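# Three arms assemble wafer body and tie bar between pipes

## Task

Using any number of the three arms, place the wafer body (the plain cylinder) between the two pipe ends so that each of its ends is seated inside the raised ring on the matching pipe face. Then lower the tie bar fully into the slotted lugs of both pipe ends, with one bar head beyond each lug. The pipe ends can be squeezed together but springs spread them again, so the finished assembly must hold by itself with no robot supporting it. Finally release everything and move the arms away. For reference, the arm feet sit on the table top (scene frame, metres; heading in degrees counter-clockwise from +x): arm1 at x=+0.55 y=+0.00 z=+0.72 facing +180, arm2 at x=+0.00 y=+0.65 z=+0.72 facing -90, arm3 at x=+0.00 y=-0.65 z=+0.72 facing +90.

## Robot and tools

Robots: three identical Kinova Gen3 arms named arm1, arm2 and arm3. Each has seven revolute joints, a Robotiq 2F-85 two-finger gripper and a wrist camera. The hand reaches roughly 1.0 m from the joint 1 axis when fully stretched. A fixed room camera, cam_high, also watches the table.

Frame: one scene frame is shared by all. Its origin is on the floor and +z is up. The point called hand lies midway between the fingertips; its z axis runs out along the fingers and its y axis is the closing direction. Hand poses are computed from each robot's true foot pose, which is never printed.

Tool execute_actions: argument "actions" is a list holding exactly one action or nothing. The action is an object keyed by robot name ("arm1", "arm2", "arm3"); each robot entry contains "joints", an object mapping joint names to absolute targets (not offsets). Any subset of joints and robots may appear. Names and ranges: joint1_rad -69.115 to 69.115 (spins the whole arm about its foot; positive is clockwise viewed from above; 0 points the arm along the foot's heading); joint2_rad -2.249 to 2.249 (shoulder; 0 is upright, positive leans forward); joint3_rad -69.115 to 69.115 (twists the upper arm); joint4_rad -2.579 to 2.579 (elbow; 0 is straight, positive bends the same way positive joint2 leans when joint3 is 0); joint5_rad -69.115 to 69.115 (twists the forearm); joint6_rad -2.099 to 2.099 (wrist bend; positive follows positive joint4 when joint5 is 0); joint7_rad -69.115 to 69.115 (rolls the hand; positive is counter-clockwise looking from behind the hand). Joint values are radians; gripper_m is metres between fingertips, 0 to 0.085. A joint counts as done within ±0.01 rad, the gripper within ±0.003 m. Optional "cameras" lists camera names (arm1_cam_wrist, arm2_cam_wrist, arm3_cam_wrist, cam_high, or "all"); omitted, null or ["all"] returns every camera, [] returns none. An empty actions list only reports state and images. An unknown key, camera name or out-of-range number rejects the whole call and nothing moves.

Tool wait: "seconds" from 0 to 10; commands nothing new and returns state and images.
Tool zoom_image: "camera" plus "region" [x0, y0, x1, y1] in pixels from the top-left corner, at most 504 by 504, applied to that camera's latest full image.
Tool read_manual: optional "section" (only "licences"); returns licence text, moves nothing.
Tool finished_scene: "scene" integer; ends the current scene permanently after the last command has been held, and reports success. Call it only when the assembly stands on its own.

Motion behaviour: joints in one action start together, are speed and acceleration limited, and from rest arrive together; a reversing command makes them stop together. Large moves may not be complete when the result arrives. The hand's path between postures can bow out widely. An omitted joint or robot may keep driving toward an earlier target. The arms move independently and do not wait for one another. No action runs beyond 15 s.

Result lines: joint_positions gives current values. joint_status describes how each commanded motion ended: "done" (may sit a hair off target; resending the same target will not nudge it), "off_target" (came to rest short and may still be pushing), "contact_stop" or "time_out" (old target dropped, holds where it stopped), "not_followed" (a safety check blocked the arm's targets; a "joint command not followed" line, often with a "cause:" line, explains; the arm may retry them on later actions until valid targets are given; gripper targets still execute). on_its_own reports motion you did not command. The "pictures" line names the cameras in image order. A torque fault (contact torque at a joint's load limit: 48.6 N m for joints 1 to 4, 30.6 N m for joints 5 to 7, held load included) freezes that arm and its gripper for 10 s and drops its remaining commands. MOTOR HOT warns from 60 °C; at 75 °C an OVER-TEMPERATURE FAULT lets the arm sag and marks unfinished keys "limit_stop_at_motor_heat"; resend those targets afterwards. Holding loads, even while idle, heats motors. When a stop is reported, later motion, wait and finished_scene calls in the same reply are skipped.

Cautions: the Gen3 does not halt on contact and can shove hard, so approach the parts gently. Never press two robots together; a hard press fails the run, and the collision check can react too late and ignores gripper-to-other-arm contact entirely. No state line reports robot-robot contact. Do not drop, slam or knock parts, and never push anything off the work area. Loose objects may occasionally get a small external push. The pipe ends are spring loaded, so any squeeze must leave the wafer body and tie bar seated once released. Open the grippers and retreat before ending.

Each tool is called after ">>>" by a JSON object that holds its "method" and its "body".

## Session

>>> {"method": "execute_actions", "body": {"actions": []}}

Scene clock: 0.00 s.
Motor temperatures (°C, as the motors report them): arm1=[30 29 30 31 37 38 32] | arm2=[30 30 29 31 43 37 38] | arm3=[30 28 28 28 34 38 41]
arm1.joint_positions: joint1_rad=-0.010 joint2_rad=-0.394 joint3_rad=-0.074 joint4_rad=+1.510 joint5_rad=-0.033 joint6_rad=+2.022 joint7_rad=+1.480 gripper_m=+0.085
arm1.joint_status: not commanded
arm1.hand: x=+0.4283 y=-0.0039 z=+1.3071 quat_wxyz=(-0.001, -1.000, -0.017, +0.001) (m; scene frame)
arm2.joint_positions: joint1_rad=-0.008 joint2_rad=-0.400 joint3_rad=-0.079 joint4_rad=+1.510 joint5_rad=-0.032 joint6_rad=+2.021 joint7_rad=+1.479 gripper_m=+0.085
arm2.joint_status: not commanded
arm2.hand: x=+0.0049 y=+0.5284 z=+1.3054 quat_wxyz=(-0.003, -0.691, -0.723, +0.002) (m; scene frame)
arm3.joint_positions: joint1_rad=-0.007 joint2_rad=-0.396 joint3_rad=-0.075 joint4_rad=+1.510 joint5_rad=-0.034 joint6_rad=+2.025 joint7_rad=+1.477 gripper_m=+0.085
arm3.joint_status: not commanded
arm3.hand: x=-0.0018 y=-0.5305 z=+1.2235 quat_wxyz=(+0.002, +0.720, -0.693, -0.004) (m; scene frame)
pictures: arm1_cam_wrist, arm2_cam_wrist, arm3_cam_wrist, cam_high
Images, in order (width x height): arm1_cam_wrist 896x504, arm2_cam_wrist 896x504, arm3_cam_wrist 896x504, cam_high 896x504.

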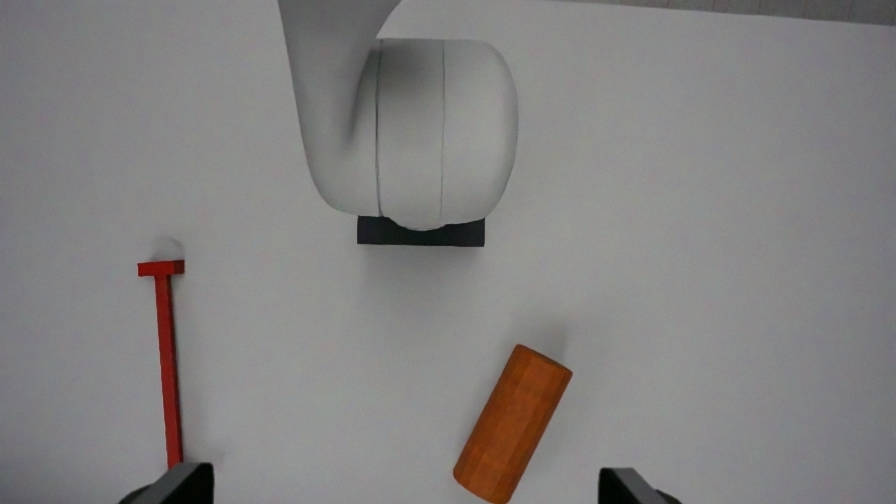

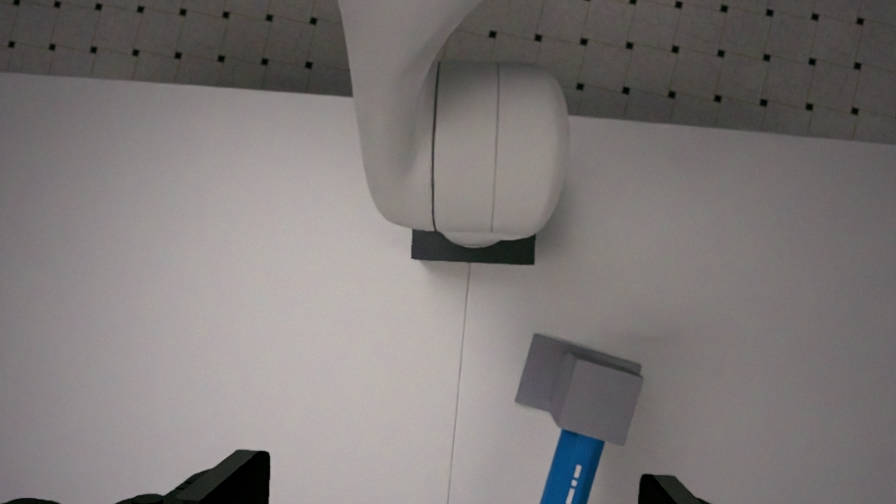

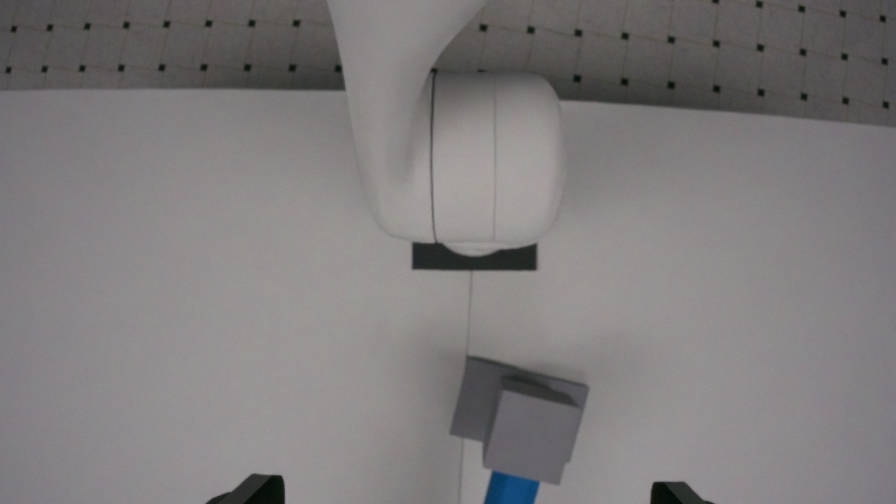

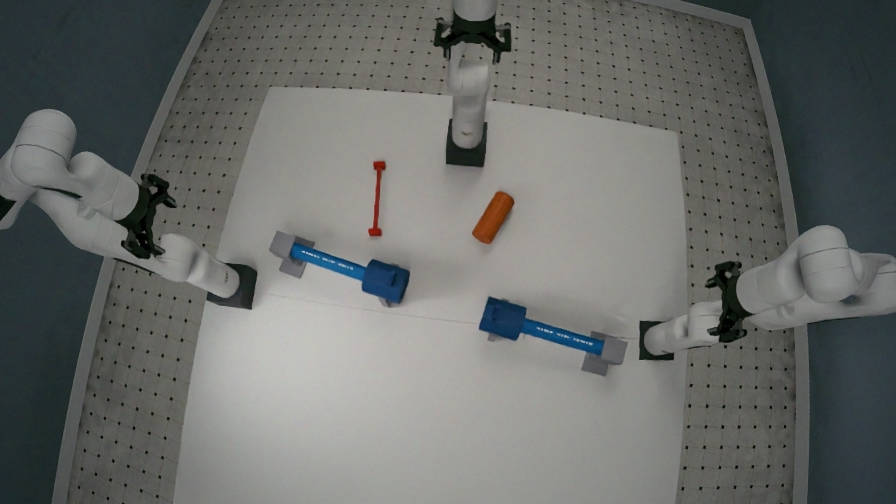

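>>> {"method": "zoom_image", "body": {"camera": "cam_high", "region": [260,150,640,390]}}

>>> {"method": "execute_actions", "body": {"actions": [{"arm1":{"joints":{"joint1_rad":-0.03,"joint2_rad":0.6,"joint3_rad":0,"joint4_rad":0.9,"joint5_rad":0,"joint6_rad":1.642,"joint7_rad":1.571}}}], "cameras": ["arm1_cam_wrist","cam_high"]}}

Region (260, 150, 640, 390) of cam_high's 896x504 image, scaled by 1.326, with more detail than that image has; it fills the top 318 rows of this view, and the rest is white.

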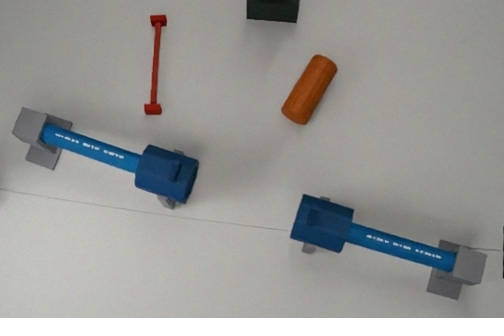

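Scene clock: 7.93 s.
Motor temperatures (°C, as the motors report them): arm1=[30 29 30 31 37 38 32] | arm2=[30 30 29 31 43 37 38] | arm3=[30 28 28 29 34 38 41]
arm1.joint_positions: joint1_rad=-0.030 joint2_rad=+0.600 joint3_rad=+0.000 joint4_rad=+0.900 joint5_rad=+0.000 joint6_rad=+1.642 joint7_rad=+1.571 gripper_m=+0.085
arm1.joint_status: all done
arm1.hand: x=-0.0015 y=-0.0098 z=+1.1499 quat_wxyz=(+0.000, -0.999, -0.032, +0.000) (m; scene frame)
arm2.joint_positions: joint1_rad=-0.008 joint2_rad=-0.400 joint3_rad=-0.079 joint4_rad=+1.510 joint5_rad=-0.032 joint6_rad=+2.021 joint7_rad=+1.479 gripper_m=+0.085
arm2.joint_status: not commanded
arm2.hand: x=+0.0049 y=+0.5284 z=+1.3054 quat_wxyz=(-0.003, -0.691, -0.723, +0.002) (m; scene frame)
arm3.joint_positions: joint1_rad=-0.007 joint2_rad=-0.396 joint3_rad=-0.075 joint4_rad=+1.510 joint5_rad=-0.034 joint6_rad=+2.025 joint7_rad=+1.477 gripper_m=+0.085
arm3.joint_status: not commanded
arm3.hand: x=-0.0018 y=-0.5305 z=+1.2235 quat_wxyz=(+0.002, +0.720, -0.693, -0.004) (m; scene frame)
pictures: arm1_cam_wrist, cam_high
Images, in order (width x height): arm1_cam_wrist 896x504, cam_high 896x504.

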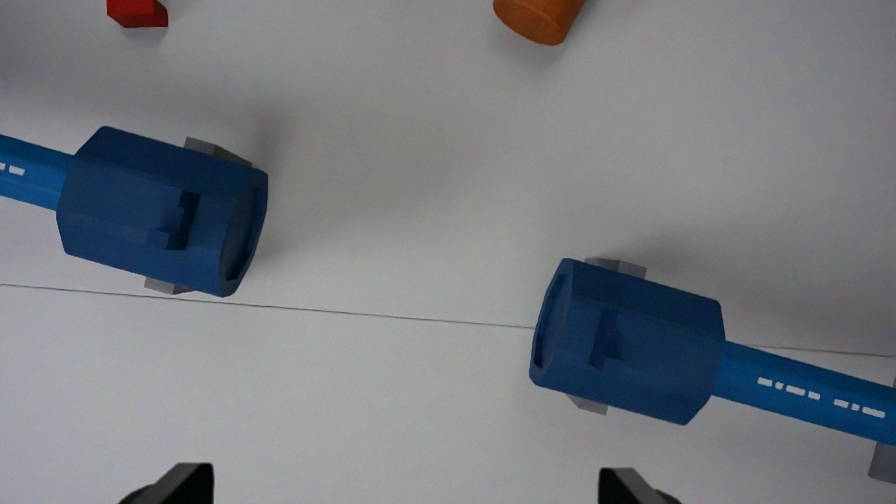

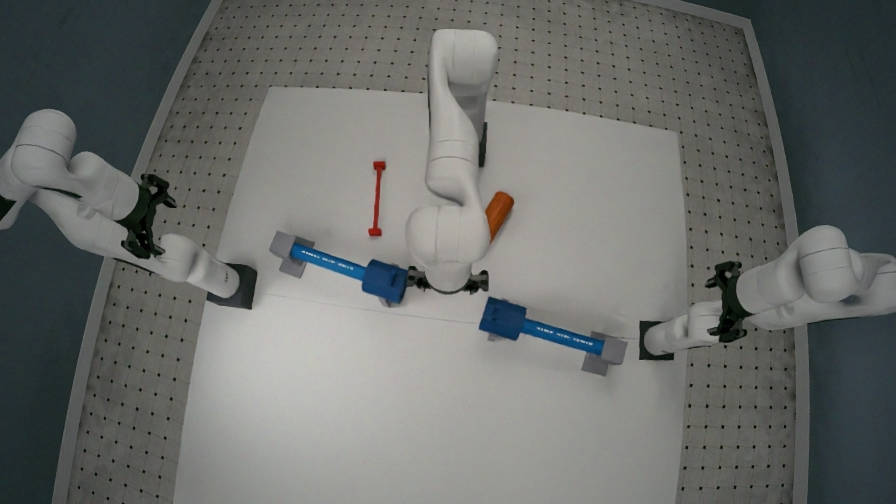

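>>> {"method": "execute_actions", "body": {"actions": [{"arm1":{"joints":{"joint1_rad":-0.28,"joint7_rad":1.321}}}], "cameras": ["arm1_cam_wrist"]}}

>>> {"method": "zoom_image", "body": {"camera": "arm1_cam_wrist", "region": [0,180,504,480]}}

Scene clock: 19.00 s.
Motor temperatures (°C, as the motors report them): arm1=[30 29 30 31 37 38 32] | arm2=[30 30 29 31 43 37 38] | arm3=[30 28 28 29 34 38 41]
arm1.joint_positions: joint1_rad=-0.280 joint2_rad=+0.600 joint3_rad=+0.000 joint4_rad=+0.900 joint5_rad=+0.000 joint6_rad=+1.642 joint7_rad=+1.321 gripper_m=+0.085
arm1.joint_status: all done
arm1.hand: x=+0.0181 y=-0.1459 z=+1.1499 quat_wxyz=(+0.000, -1.000, -0.032, +0.000) (m; scene frame)
arm2.joint_positions: joint1_rad=-0.008 joint2_rad=-0.400 joint3_rad=-0.079 joint4_rad=+1.510 joint5_rad=-0.032 joint6_rad=+2.021 joint7_rad=+1.479 gripper_m=+0.085
arm2.joint_status: not commanded
arm2.hand: x=+0.0049 y=+0.5284 z=+1.3054 quat_wxyz=(-0.003, -0.691, -0.723, +0.002) (m; scene frame)
arm3.joint_positions: joint1_rad=-0.007 joint2_rad=-0.396 joint3_rad=-0.075 joint4_rad=+1.510 joint5_rad=-0.034 joint6_rad=+2.025 joint7_rad=+1.477 gripper_m=+0.085
arm3.joint_status: not commanded
arm3.hand: x=-0.0018 y=-0.5305 z=+1.2235 quat_wxyz=(+0.002, +0.720, -0.693, -0.004) (m; scene frame)
pictures: arm1_cam_wrist
Images, in order (width x height): arm1_cam_wrist 896x504.

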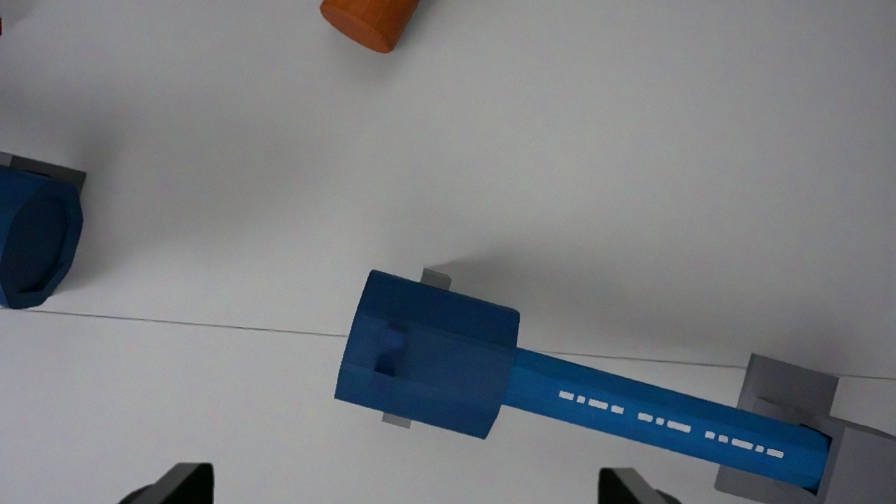

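Region (0, 180, 504, 480) of arm1_cam_wrist's 896x504 image, scaled by 1.000; it fills the top 300 rows of this view, and the rest is white.

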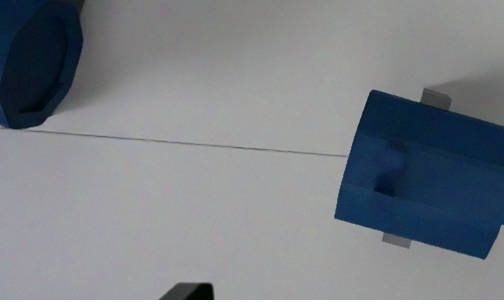

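>>> {"method": "execute_actions", "body": {"actions": [{"arm1":{"joints":{"joint1_rad":-0.471,"joint2_rad":0.427,"joint4_rad":2.445,"joint6_rad":0.27,"joint7_rad":0.654}},"arm2":{"joints":{"joint1_rad":-0.235,"joint2_rad":0.414,"joint3_rad":0,"joint4_rad":1.903,"joint5_rad":0,"joint6_rad":0.825,"joint7_rad":1.096,"gripper_m":0.06}}}]}}

Scene clock: 29.20 s.
Motor temperatures (°C, as the motors report them): arm1=[30 30 30 31 37 38 32] | arm2=[30 30 29 31 43 37 38] | arm3=[30 28 28 29 34 38 41]
arm1.joint_positions: joint1_rad=-0.471 joint2_rad=+0.427 joint3_rad=+0.000 joint4_rad=+2.445 joint5_rad=+0.000 joint6_rad=+0.270 joint7_rad=+0.654 gripper_m=+0.085
arm1.joint_status: all done
arm1.hand: x=+0.3122 y=-0.1028 z=+0.8604 quat_wxyz=(+0.000, -0.979, +0.205, +0.000) (m; scene frame)
arm2.joint_positions: joint1_rad=-0.235 joint2_rad=+0.414 joint3_rad=+0.000 joint4_rad=+1.903 joint5_rad=+0.000 joint6_rad=+0.825 joint7_rad=+1.096 gripper_m=+0.060
arm2.joint_status: all done
arm2.hand: x=+0.0850 y=+0.2581 z=+0.9495 quat_wxyz=(+0.000, -0.774, -0.634, -0.001) (m; scene frame)
arm3.joint_positions: joint1_rad=-0.007 joint2_rad=-0.396 joint3_rad=-0.075 joint4_rad=+1.510 joint5_rad=-0.034 joint6_rad=+2.025 joint7_rad=+1.477 gripper_m=+0.085
arm3.joint_status: not commanded
arm3.hand: x=-0.0018 y=-0.5305 z=+1.2235 quat_wxyz=(+0.002, +0.720, -0.693, -0.004) (m; scene frame)
pictures: arm1_cam_wrist, arm2_cam_wrist, arm3_cam_wrist, cam_high
Images, in order (width x height): arm1_cam_wrist 896x504, arm2_cam_wrist 896x504, arm3_cam_wrist 896x504, cam_high 896x504.

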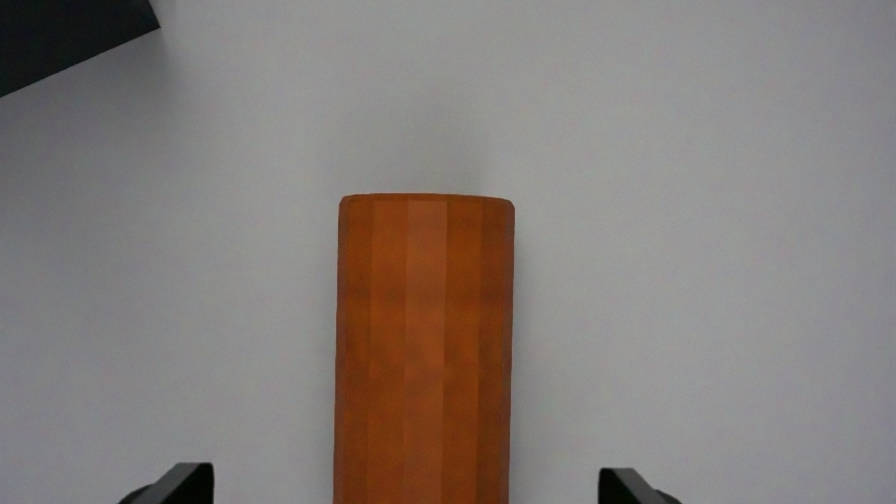

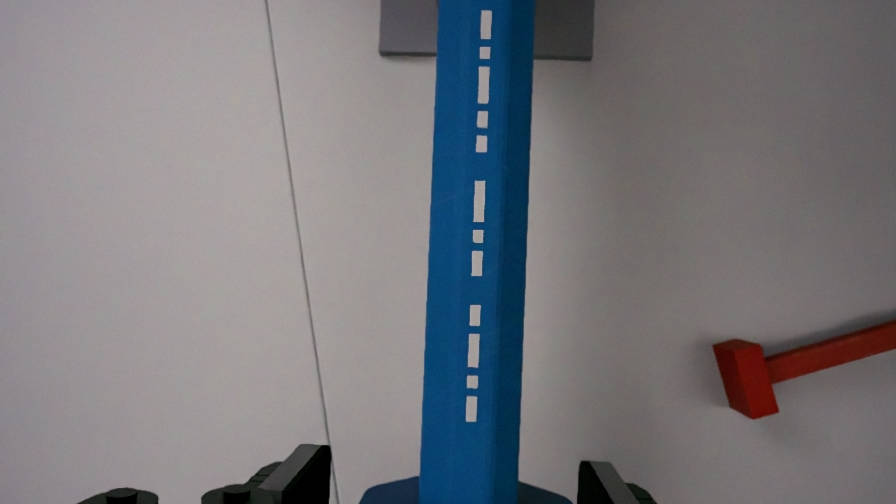

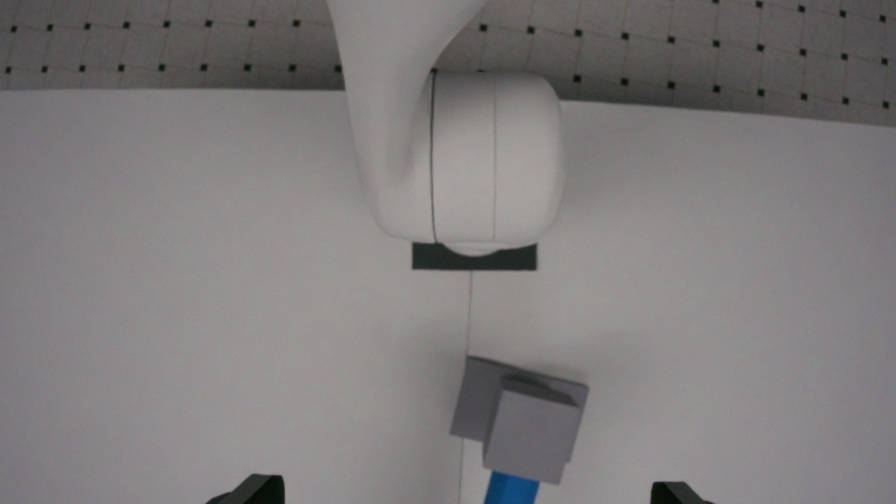

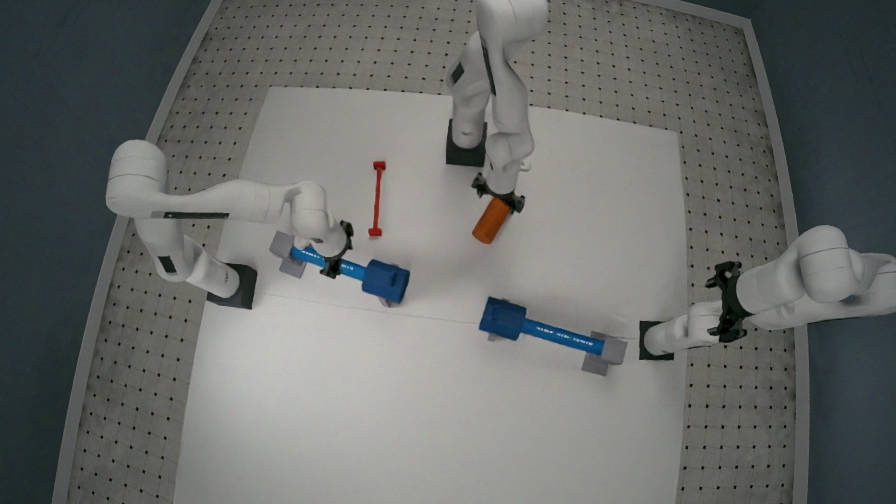

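>>> {"method": "execute_actions", "body": {"actions": [{"arm1":{"joints":{"joint1_rad":-0.481,"joint2_rad":0.835,"joint4_rad":2.478,"joint6_rad":-0.171,"joint7_rad":0.644}},"arm2":{"joints":{"joint2_rad":0.66,"joint4_rad":2.013,"joint6_rad":0.469}},"arm3":{"joints":{"joint1_rad":-0.06,"joint2_rad":0.335,"joint3_rad":0,"joint4_rad":1.713,"joint5_rad":0,"joint6_rad":1.094,"joint7_rad":1.276,"gripper_m":0.06}}}], "cameras": []}}

>>> {"method": "execute_actions", "body": {"actions": [{"arm1":{"joints":{"gripper_m":0.055}}}]}}

Scene clock: 35.67 s.
Motor temperatures (°C, as the motors report them): arm1=[30 30 30 31 37 38 32] | arm2=[30 30 29 31 43 37 38] | arm3=[30 28 28 29 34 38 41]
arm1.joint_positions: joint1_rad=-0.481 joint2_rad=+0.835 joint3_rad=+0.000 joint4_rad=+2.478 joint5_rad=+0.000 joint6_rad=-0.171 joint7_rad=+0.644 gripper_m=+0.085
arm1.joint_status: all done
arm1.hand: x=+0.3130 y=-0.1053 z=+0.7531 quat_wxyz=(+0.000, -0.979, +0.205, +0.000) (m; scene frame)
arm2.joint_positions: joint1_rad=-0.235 joint2_rad=+0.660 joint3_rad=+0.000 joint4_rad=+2.013 joint5_rad=+0.000 joint6_rad=+0.469 joint7_rad=+1.096 gripper_m=+0.060
arm2.joint_status: all done
arm2.hand: x=+0.0852 y=+0.2585 z=+0.8297 quat_wxyz=(+0.000, -0.774, -0.634, -0.001) (m; scene frame)
arm3.joint_positions: joint1_rad=-0.060 joint2_rad=+0.335 joint3_rad=+0.000 joint4_rad=+1.713 joint5_rad=+0.000 joint6_rad=+1.094 joint7_rad=+1.276 gripper_m=+0.060
arm3.joint_status: all done
arm3.hand: x=-0.0161 y=-0.2325 z=+0.9502 quat_wxyz=(+0.002, +0.635, -0.772, -0.002) (m; scene frame)
pictures: none
No camera images: the call's "cameras" was empty. Leave "cameras" out to get every camera's image.

Scene clock: 36.40 s.
Motor temperatures (°C, as the motors report them): arm1=[30 30 30 31 37 38 32] | arm2=[30 30 29 31 43 37 38] | arm3=[30 28 28 29 34 38 41]
arm1.joint_positions: joint1_rad=-0.481 joint2_rad=+0.832 joint3_rad=+0.000 joint4_rad=+2.479 joint5_rad=+0.000 joint6_rad=-0.171 joint7_rad=+0.644 gripper_m=+0.061
arm1.joint_status: gripper_m off_target (ended at +0.061, target +0.055)
arm1.hand: x=+0.3129 y=-0.1055 z=+0.7539 quat_wxyz=(+0.000, -0.979, +0.205, +0.000) (m; scene frame)
arm2.joint_positions: joint1_rad=-0.235 joint2_rad=+0.660 joint3_rad=+0.000 joint4_rad=+2.013 joint5_rad=+0.000 joint6_rad=+0.469 joint7_rad=+1.096 gripper_m=+0.060
arm2.joint_status: not commanded
arm2.hand: x=+0.0852 y=+0.2585 z=+0.8297 quat_wxyz=(+0.000, -0.774, -0.634, -0.001) (m; scene frame)
arm3.joint_positions: joint1_rad=-0.060 joint2_rad=+0.335 joint3_rad=+0.000 joint4_rad=+1.713 joint5_rad=+0.000 joint6_rad=+1.094 joint7_rad=+1.276 gripper_m=+0.060
arm3.joint_status: not commanded
arm3.hand: x=-0.0161 y=-0.2325 z=+0.9502 quat_wxyz=(+0.002, +0.635, -0.772, -0.002) (m; scene frame)
pictures: arm1_cam_wrist, arm2_cam_wrist, arm3_cam_wrist, cam_high
Images, in order (width x height): arm1_cam_wrist 896x504, arm2_cam_wrist 896x504, arm3_cam_wrist 896x504, cam_high 896x504.

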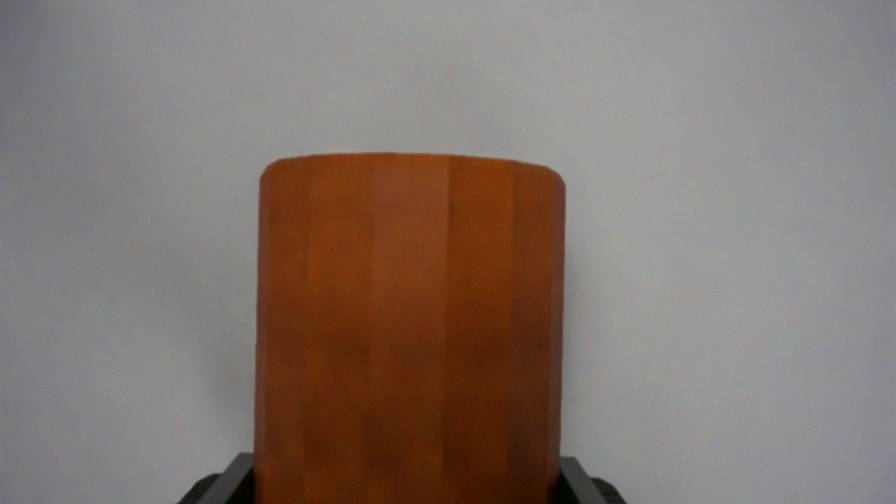

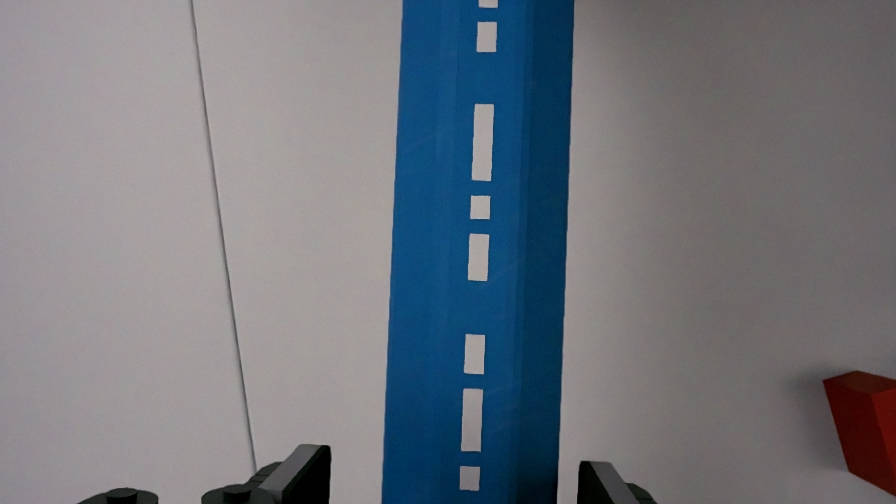

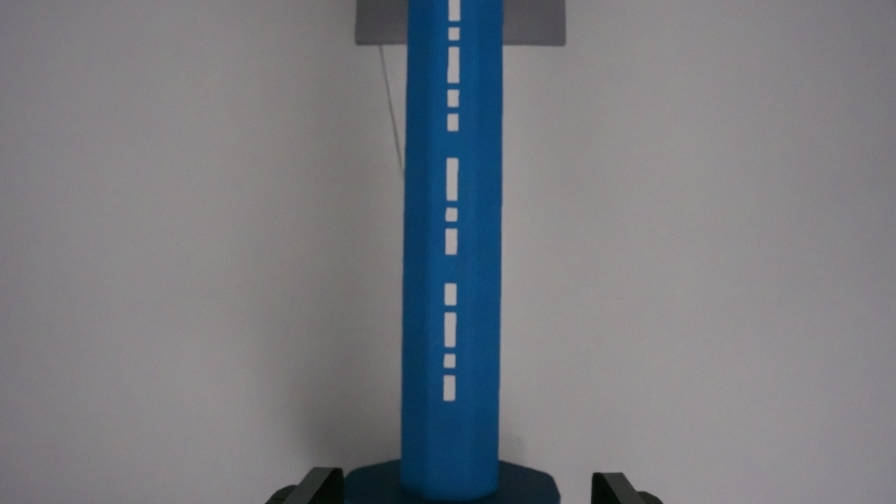

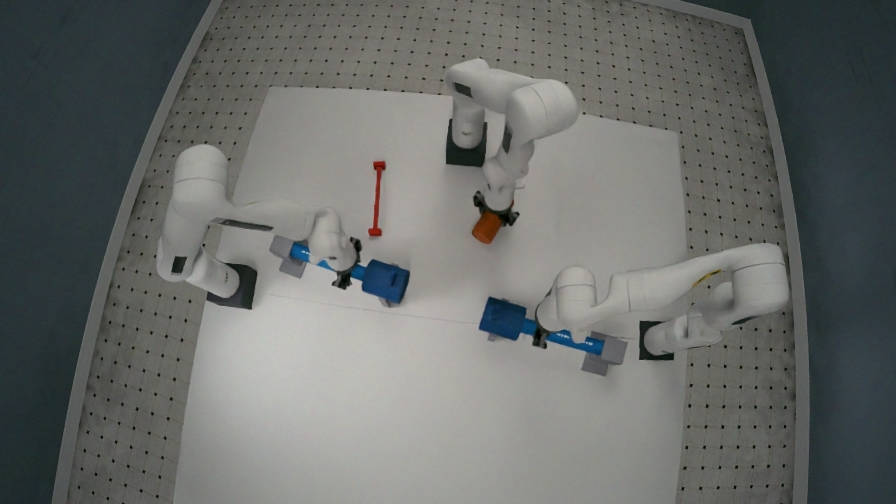

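>>> {"method": "execute_actions", "body": {"actions": [{"arm1":{"joints":{"joint1_rad":-0.15,"joint2_rad":0.427,"joint4_rad":2.445,"joint6_rad":0.27,"joint7_rad":-0.38}},"arm2":{"joints":{"joint1_rad":-0.245}},"arm3":{"joints":{"joint1_rad":-0.046,"joint2_rad":0.514,"joint4_rad":1.893,"joint6_rad":0.735,"joint7_rad":1.29}}}], "cameras": []}}

>>> {"method": "execute_actions", "body": {"actions": [{"arm1":{"joints":{"joint1_rad":0.01,"joint2_rad":0.83,"joint4_rad":1.626,"joint6_rad":0.686,"joint7_rad":-0.223}}}]}}

Scene clock: 45.83 s.
Motor temperatures (°C, as the motors report them): arm1=[30 30 30 31 37 38 32] | arm2=[30 31 29 31 43 37 38] | arm3=[30 28 28 29 34 38 41]
arm1.joint_positions: joint1_rad=-0.150 joint2_rad=+0.428 joint3_rad=+0.000 joint4_rad=+2.445 joint5_rad=+0.000 joint6_rad=+0.270 joint7_rad=-0.380 gripper_m=+0.061
arm1.joint_status: all done
arm1.hand: x=+0.2923 y=-0.0225 z=+0.8601 quat_wxyz=(+0.001, -0.634, +0.773, -0.001) (m; scene frame)
arm2.joint_positions: joint1_rad=-0.245 joint2_rad=+0.660 joint3_rad=+0.000 joint4_rad=+2.013 joint5_rad=+0.000 joint6_rad=+0.469 joint7_rad=+1.096 gripper_m=+0.060
arm2.joint_status: all done
arm2.hand: x=+0.0891 y=+0.2594 z=+0.8297 quat_wxyz=(+0.000, -0.770, -0.637, -0.001) (m; scene frame)
arm3.joint_positions: joint1_rad=-0.046 joint2_rad=+0.514 joint3_rad=+0.000 joint4_rad=+1.893 joint5_rad=+0.000 joint6_rad=+0.735 joint7_rad=+1.290 gripper_m=+0.060
arm3.joint_status: all done
arm3.hand: x=-0.0110 y=-0.2321 z=+0.8302 quat_wxyz=(+0.002, +0.635, -0.772, -0.002) (m; scene frame)
pictures: none
No camera images: the call's "cameras" was empty. Leave "cameras" out to get every camera's image.

Scene clock: 48.03 s.
Motor temperatures (°C, as the motors report them): arm1=[30 30 30 31 37 38 32] | arm2=[30 31 29 31 43 37 38] | arm3=[30 28 28 29 34 38 41]
arm1.joint_positions: joint1_rad=+0.010 joint2_rad=+0.832 joint3_rad=+0.000 joint4_rad=+1.627 joint5_rad=+0.000 joint6_rad=+0.686 joint7_rad=-0.223 gripper_m=+0.061
arm1.joint_status: all done
arm1.hand: x=+0.0410 y=+0.0130 z=+0.8201 quat_wxyz=(+0.001, -0.633, +0.774, -0.001) (m; scene frame)
arm2.joint_positions: joint1_rad=-0.245 joint2_rad=+0.660 joint3_rad=+0.000 joint4_rad=+2.013 joint5_rad=+0.000 joint6_rad=+0.469 joint7_rad=+1.096 gripper_m=+0.060
arm2.joint_status: not commanded
arm2.hand: x=+0.0891 y=+0.2594 z=+0.8297 quat_wxyz=(+0.000, -0.770, -0.637, -0.001) (m; scene frame)
arm3.joint_positions: joint1_rad=-0.046 joint2_rad=+0.514 joint3_rad=+0.000 joint4_rad=+1.893 joint5_rad=+0.000 joint6_rad=+0.735 joint7_rad=+1.290 gripper_m=+0.060
arm3.joint_status: not commanded
arm3.hand: x=-0.0110 y=-0.2321 z=+0.8302 quat_wxyz=(+0.002, +0.635, -0.772, -0.002) (m; scene frame)
pictures: arm1_cam_wrist, arm2_cam_wrist, arm3_cam_wrist, cam_high
Images, in order (width x height): arm1_cam_wrist 896x504, arm2_cam_wrist 896x504, arm3_cam_wrist 896x504, cam_high 896x504.

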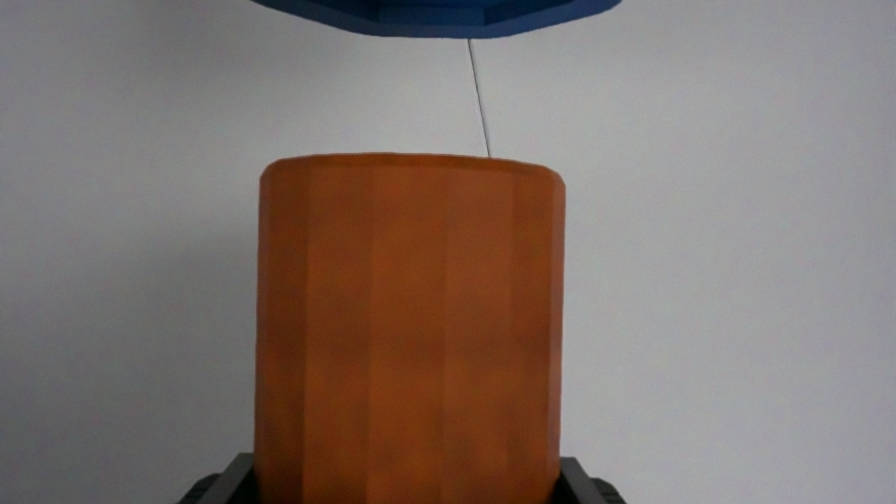

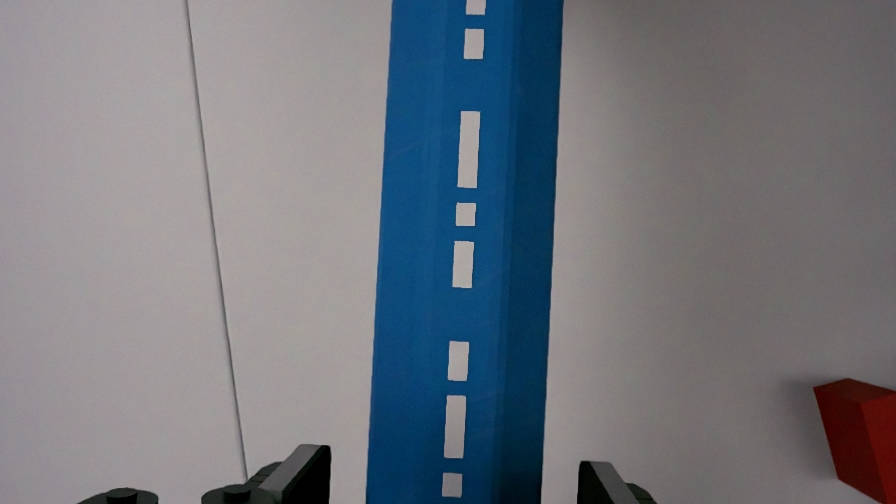

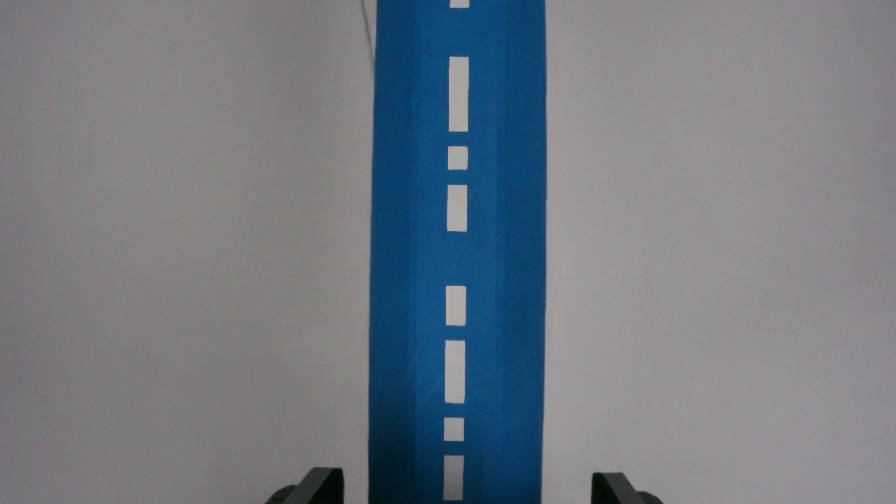

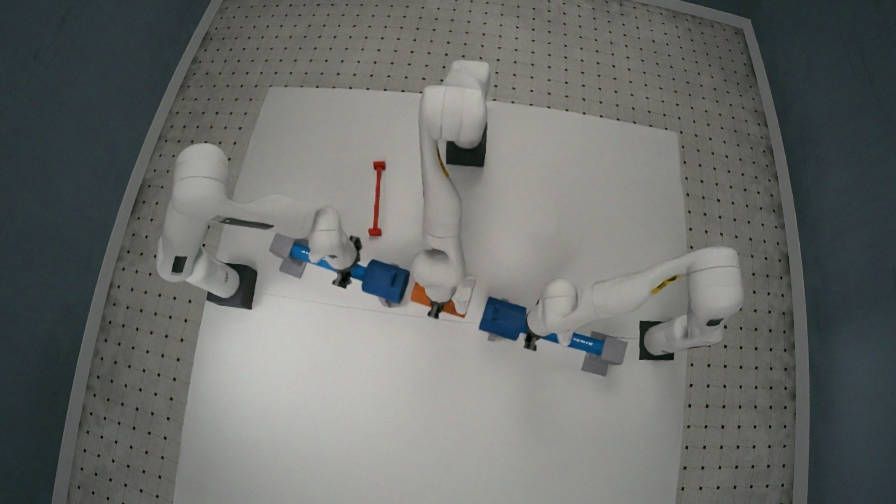

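>>> {"method": "execute_actions", "body": {"actions": [{"arm1":{"joints":{"joint1_rad":-0.004,"joint2_rad":0.835,"joint4_rad":1.608,"joint6_rad":0.697,"joint7_rad":-0.237}},"arm2":{"joints":{"joint1_rad":-0.187,"joint2_rad":0.724,"joint4_rad":1.839,"joint6_rad":0.579,"joint7_rad":1.143}},"arm3":{"joints":{"joint1_rad":-0.014,"joint2_rad":0.589,"joint4_rad":1.743,"joint6_rad":0.81,"joint7_rad":1.322}}}]}}

>>> {"method": "zoom_image", "body": {"camera": "cam_high", "region": [350,240,540,360]}}

Scene clock: 54.63 s.
Motor temperatures (°C, as the motors report them): arm1=[30 30 30 31 37 38 32] | arm2=[30 31 29 31 43 37 38] | arm3=[30 28 28 29 34 38 41]
arm1.joint_positions: joint1_rad=-0.004 joint2_rad=+0.837 joint3_rad=+0.000 joint4_rad=+1.609 joint5_rad=+0.000 joint6_rad=+0.697 joint7_rad=-0.237 gripper_m=+0.061
arm1.joint_status: all done
arm1.hand: x=+0.0357 y=+0.0057 z=+0.8210 quat_wxyz=(+0.000, -0.633, +0.774, +0.000) (m; scene frame)
arm2.joint_positions: joint1_rad=-0.189 joint2_rad=+0.724 joint3_rad=-0.002 joint4_rad=+1.842 joint5_rad=-0.001 joint6_rad=+0.582 joint7_rad=+1.143 gripper_m=+0.060
arm2.joint_status: all done
arm2.hand: x=+0.0789 y=+0.2086 z=+0.8290 quat_wxyz=(+0.003, -0.773, -0.634, -0.003) (m; scene frame)
arm3.joint_positions: joint1_rad=-0.015 joint2_rad=+0.589 joint3_rad=-0.001 joint4_rad=+1.746 joint5_rad=-0.001 joint6_rad=+0.814 joint7_rad=+1.322 gripper_m=+0.060
arm3.joint_status: all done
arm3.hand: x=-0.0013 y=-0.1912 z=+0.8294 quat_wxyz=(+0.005, +0.636, -0.772, +0.000) (m; scene frame)
pictures: arm1_cam_wrist, arm2_cam_wrist, arm3_cam_wrist, cam_high
Images, in order (width x height): arm1_cam_wrist 896x504, arm2_cam_wrist 896x504, arm3_cam_wrist 896x504, cam_high 896x504.

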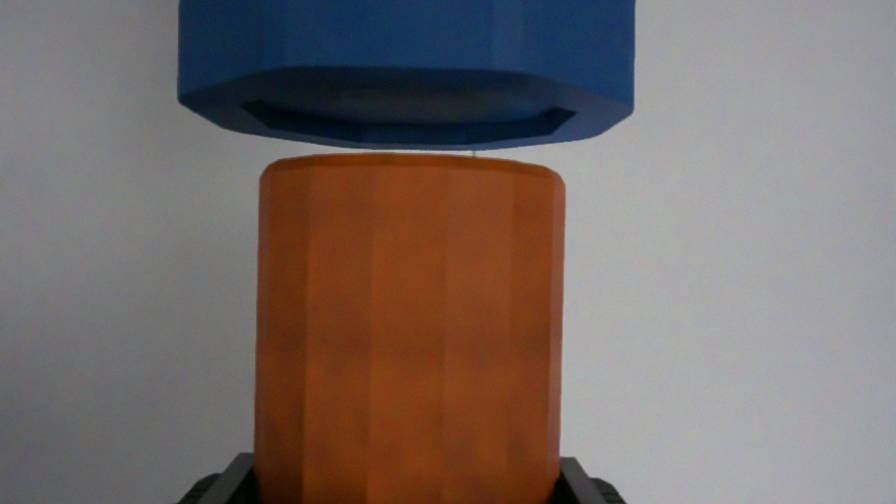

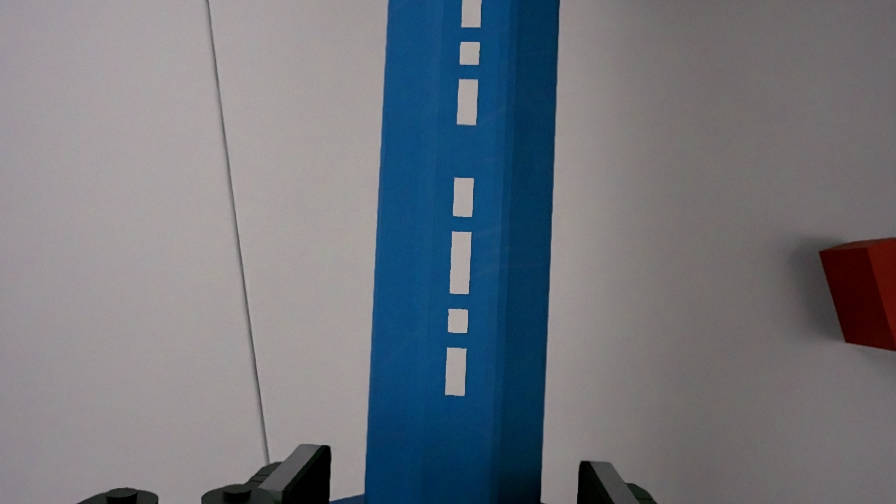

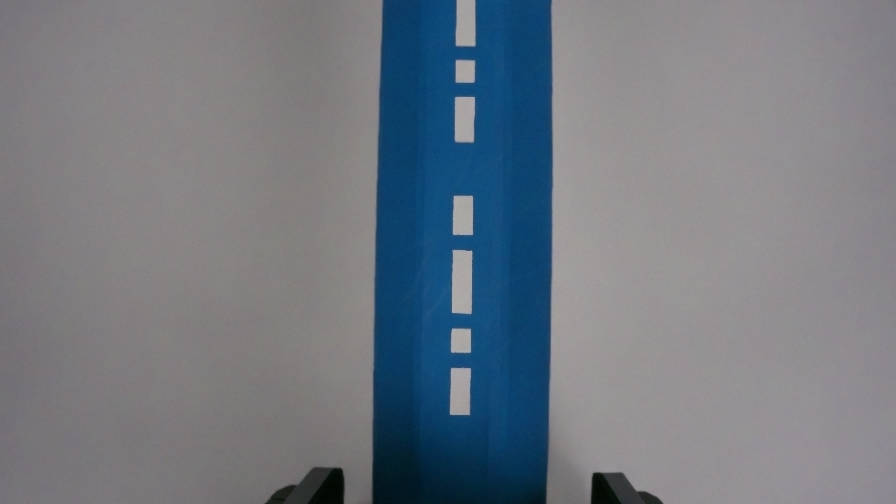

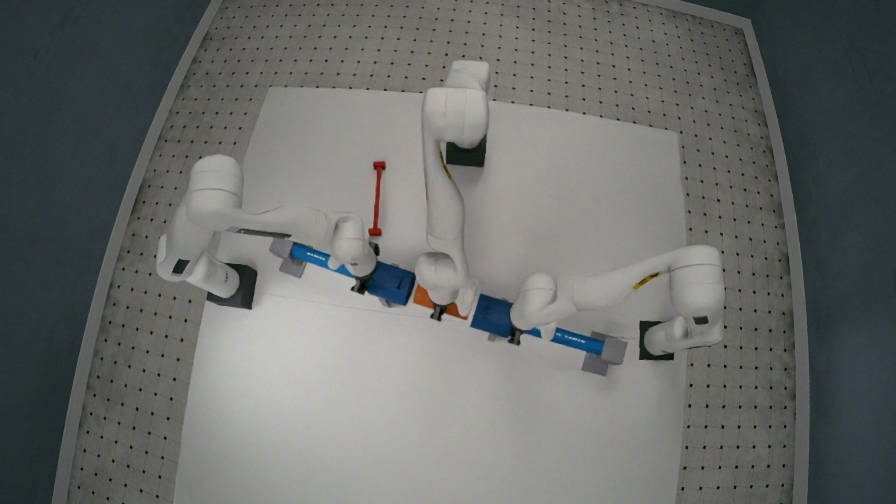

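Region (350, 240, 540, 360) of cam_high's 896x504 image, scaled by 2.653, with more detail than that image has; it fills the top 318 rows of this view, and the rest is white.

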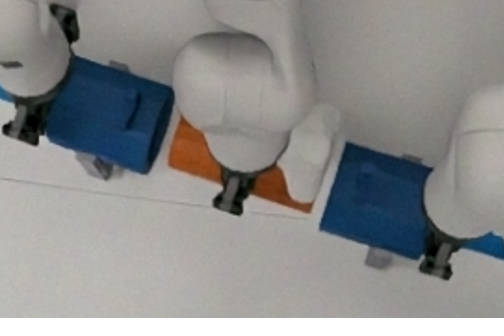

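>>> {"method": "execute_actions", "body": {"actions": [{"arm1":{"joints":{"joint6_rad":0.701}},"arm2":{"joints":{"joint1_rad":-0.167,"joint2_rad":0.753,"joint4_rad":1.764,"joint6_rad":0.622,"joint7_rad":1.163}},"arm3":{"joints":{"joint1_rad":-0.003,"joint2_rad":0.621,"joint4_rad":1.68,"joint6_rad":0.838,"joint7_rad":1.333}}}], "cameras": ["arm1_cam_wrist","cam_high"]}}

>>> {"method": "zoom_image", "body": {"camera": "cam_high", "region": [350,240,540,360]}}

Scene clock: 58.70 s.
Motor temperatures (°C, as the motors report them): arm1=[30 30 30 31 37 38 32] | arm2=[30 31 29 31 43 37 38] | arm3=[30 28 28 29 34 38 41]
arm1.joint_positions: joint1_rad=-0.004 joint2_rad=+0.837 joint3_rad=+0.000 joint4_rad=+1.608 joint5_rad=+0.000 joint6_rad=+0.701 joint7_rad=-0.237 gripper_m=+0.061
arm1.joint_status: all done
arm1.hand: x=+0.0368 y=+0.0062 z=+0.8211 quat_wxyz=(+0.002, -0.633, +0.774, -0.001) (m; scene frame)
arm2.joint_positions: joint1_rad=-0.170 joint2_rad=+0.754 joint3_rad=-0.003 joint4_rad=+1.771 joint5_rad=-0.001 joint6_rad=+0.628 joint7_rad=+1.164 gripper_m=+0.060
arm2.joint_status: all done
arm2.hand: x=+0.0751 y=+0.1890 z=+0.8280 quat_wxyz=(+0.005, -0.772, -0.635, -0.005) (m; scene frame)
arm3.joint_positions: joint1_rad=-0.005 joint2_rad=+0.621 joint3_rad=-0.002 joint4_rad=+1.686 joint5_rad=-0.002 joint6_rad=+0.845 joint7_rad=+1.332 gripper_m=+0.060
arm3.joint_status: all done
arm3.hand: x=+0.0022 y=-0.1750 z=+0.8284 quat_wxyz=(+0.006, +0.636, -0.772, +0.001) (m; scene frame)
pictures: arm1_cam_wrist, cam_high
Images, in order (width x height): arm1_cam_wrist 896x504, cam_high 896x504.

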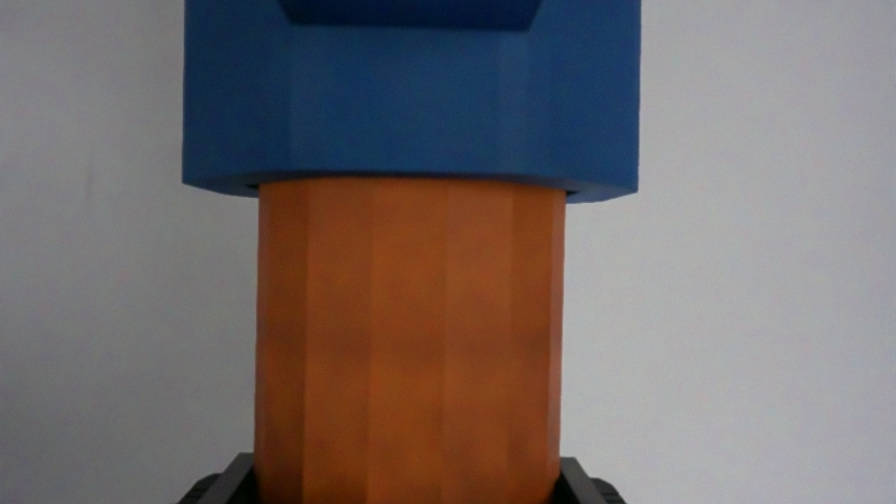

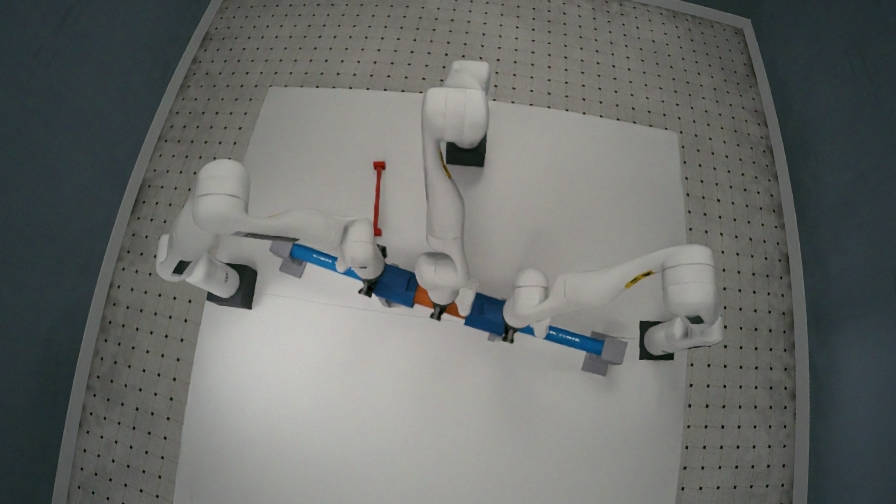

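Region (350, 240, 540, 360) of cam_high's 896x504 image, scaled by 2.653, with more detail than that image has; it fills the top 318 rows of this view, and the rest is white.

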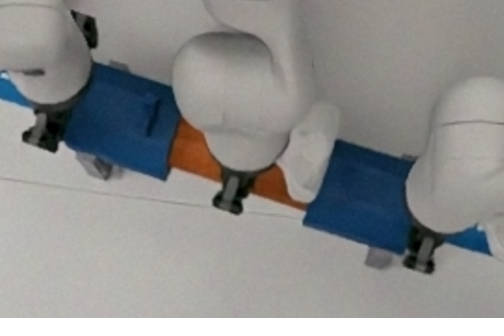

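>>> {"method": "execute_actions", "body": {"actions": [{"arm2":{"joints":{"joint1_rad":-0.163,"joint2_rad":0.759,"joint4_rad":1.747,"joint6_rad":0.632}},"arm3":{"joints":{"joint1_rad":0,"joint2_rad":0.629,"joint4_rad":1.662,"joint6_rad":0.846}}}], "cameras": []}}

>>> {"method": "execute_actions", "body": {"actions": [{"arm1":{"joints":{"gripper_m":0.08}}}], "cameras": []}}

>>> {"method": "execute_actions", "body": {"actions": [{"arm1":{"joints":{"joint2_rad":0.659,"joint4_rad":1.532,"joint6_rad":0.951}}}], "cameras": ["arm1_cam_wrist","cam_high"]}}

Scene clock: 64.23 s.
Motor temperatures (°C, as the motors report them): arm1=[30 31 30 31 37 38 32] | arm2=[30 31 29 31 43 37 38] | arm3=[30 29 28 29 34 38 41]
arm1.joint_positions: joint1_rad=-0.004 joint2_rad=+0.837 joint3_rad=+0.000 joint4_rad=+1.609 joint5_rad=+0.000 joint6_rad=+0.701 joint7_rad=-0.237 gripper_m=+0.061
arm1.joint_status: not commanded
arm1.hand: x=+0.0369 y=+0.0058 z=+0.8210 quat_wxyz=(+0.002, -0.633, +0.774, -0.002) (m; scene frame)
arm2.joint_positions: joint1_rad=-0.170 joint2_rad=+0.761 joint3_rad=-0.002 joint4_rad=+1.761 joint5_rad=-0.001 joint6_rad=+0.644 joint7_rad=+1.163 gripper_m=+0.060
arm2.joint_status: joint4_rad time_out (moved -0.010 of -0.024); joint6_rad time_out (moved +0.016 of +0.004); the others done
arm2.hand: x=+0.0744 y=+0.1903 z=+0.8264 quat_wxyz=(+0.011, -0.773, -0.635, -0.008) (m; scene frame)
arm3.joint_positions: joint1_rad=-0.004 joint2_rad=+0.629 joint3_rad=-0.002 joint4_rad=+1.676 joint5_rad=-0.002 joint6_rad=+0.861 joint7_rad=+1.333 gripper_m=+0.060
arm3.joint_status: joint4_rad time_out (moved -0.010 of -0.024); joint6_rad time_out (moved +0.017 of +0.001); the others done
arm3.hand: x=+0.0029 y=-0.1765 z=+0.8269 quat_wxyz=(+0.010, +0.636, -0.772, +0.007) (m; scene frame)
pictures: none
No camera images: the call's "cameras" was empty. Leave "cameras" out to get every camera's image.

not run: a stop came earlier in this reply.

not run: a stop came earlier in this reply.


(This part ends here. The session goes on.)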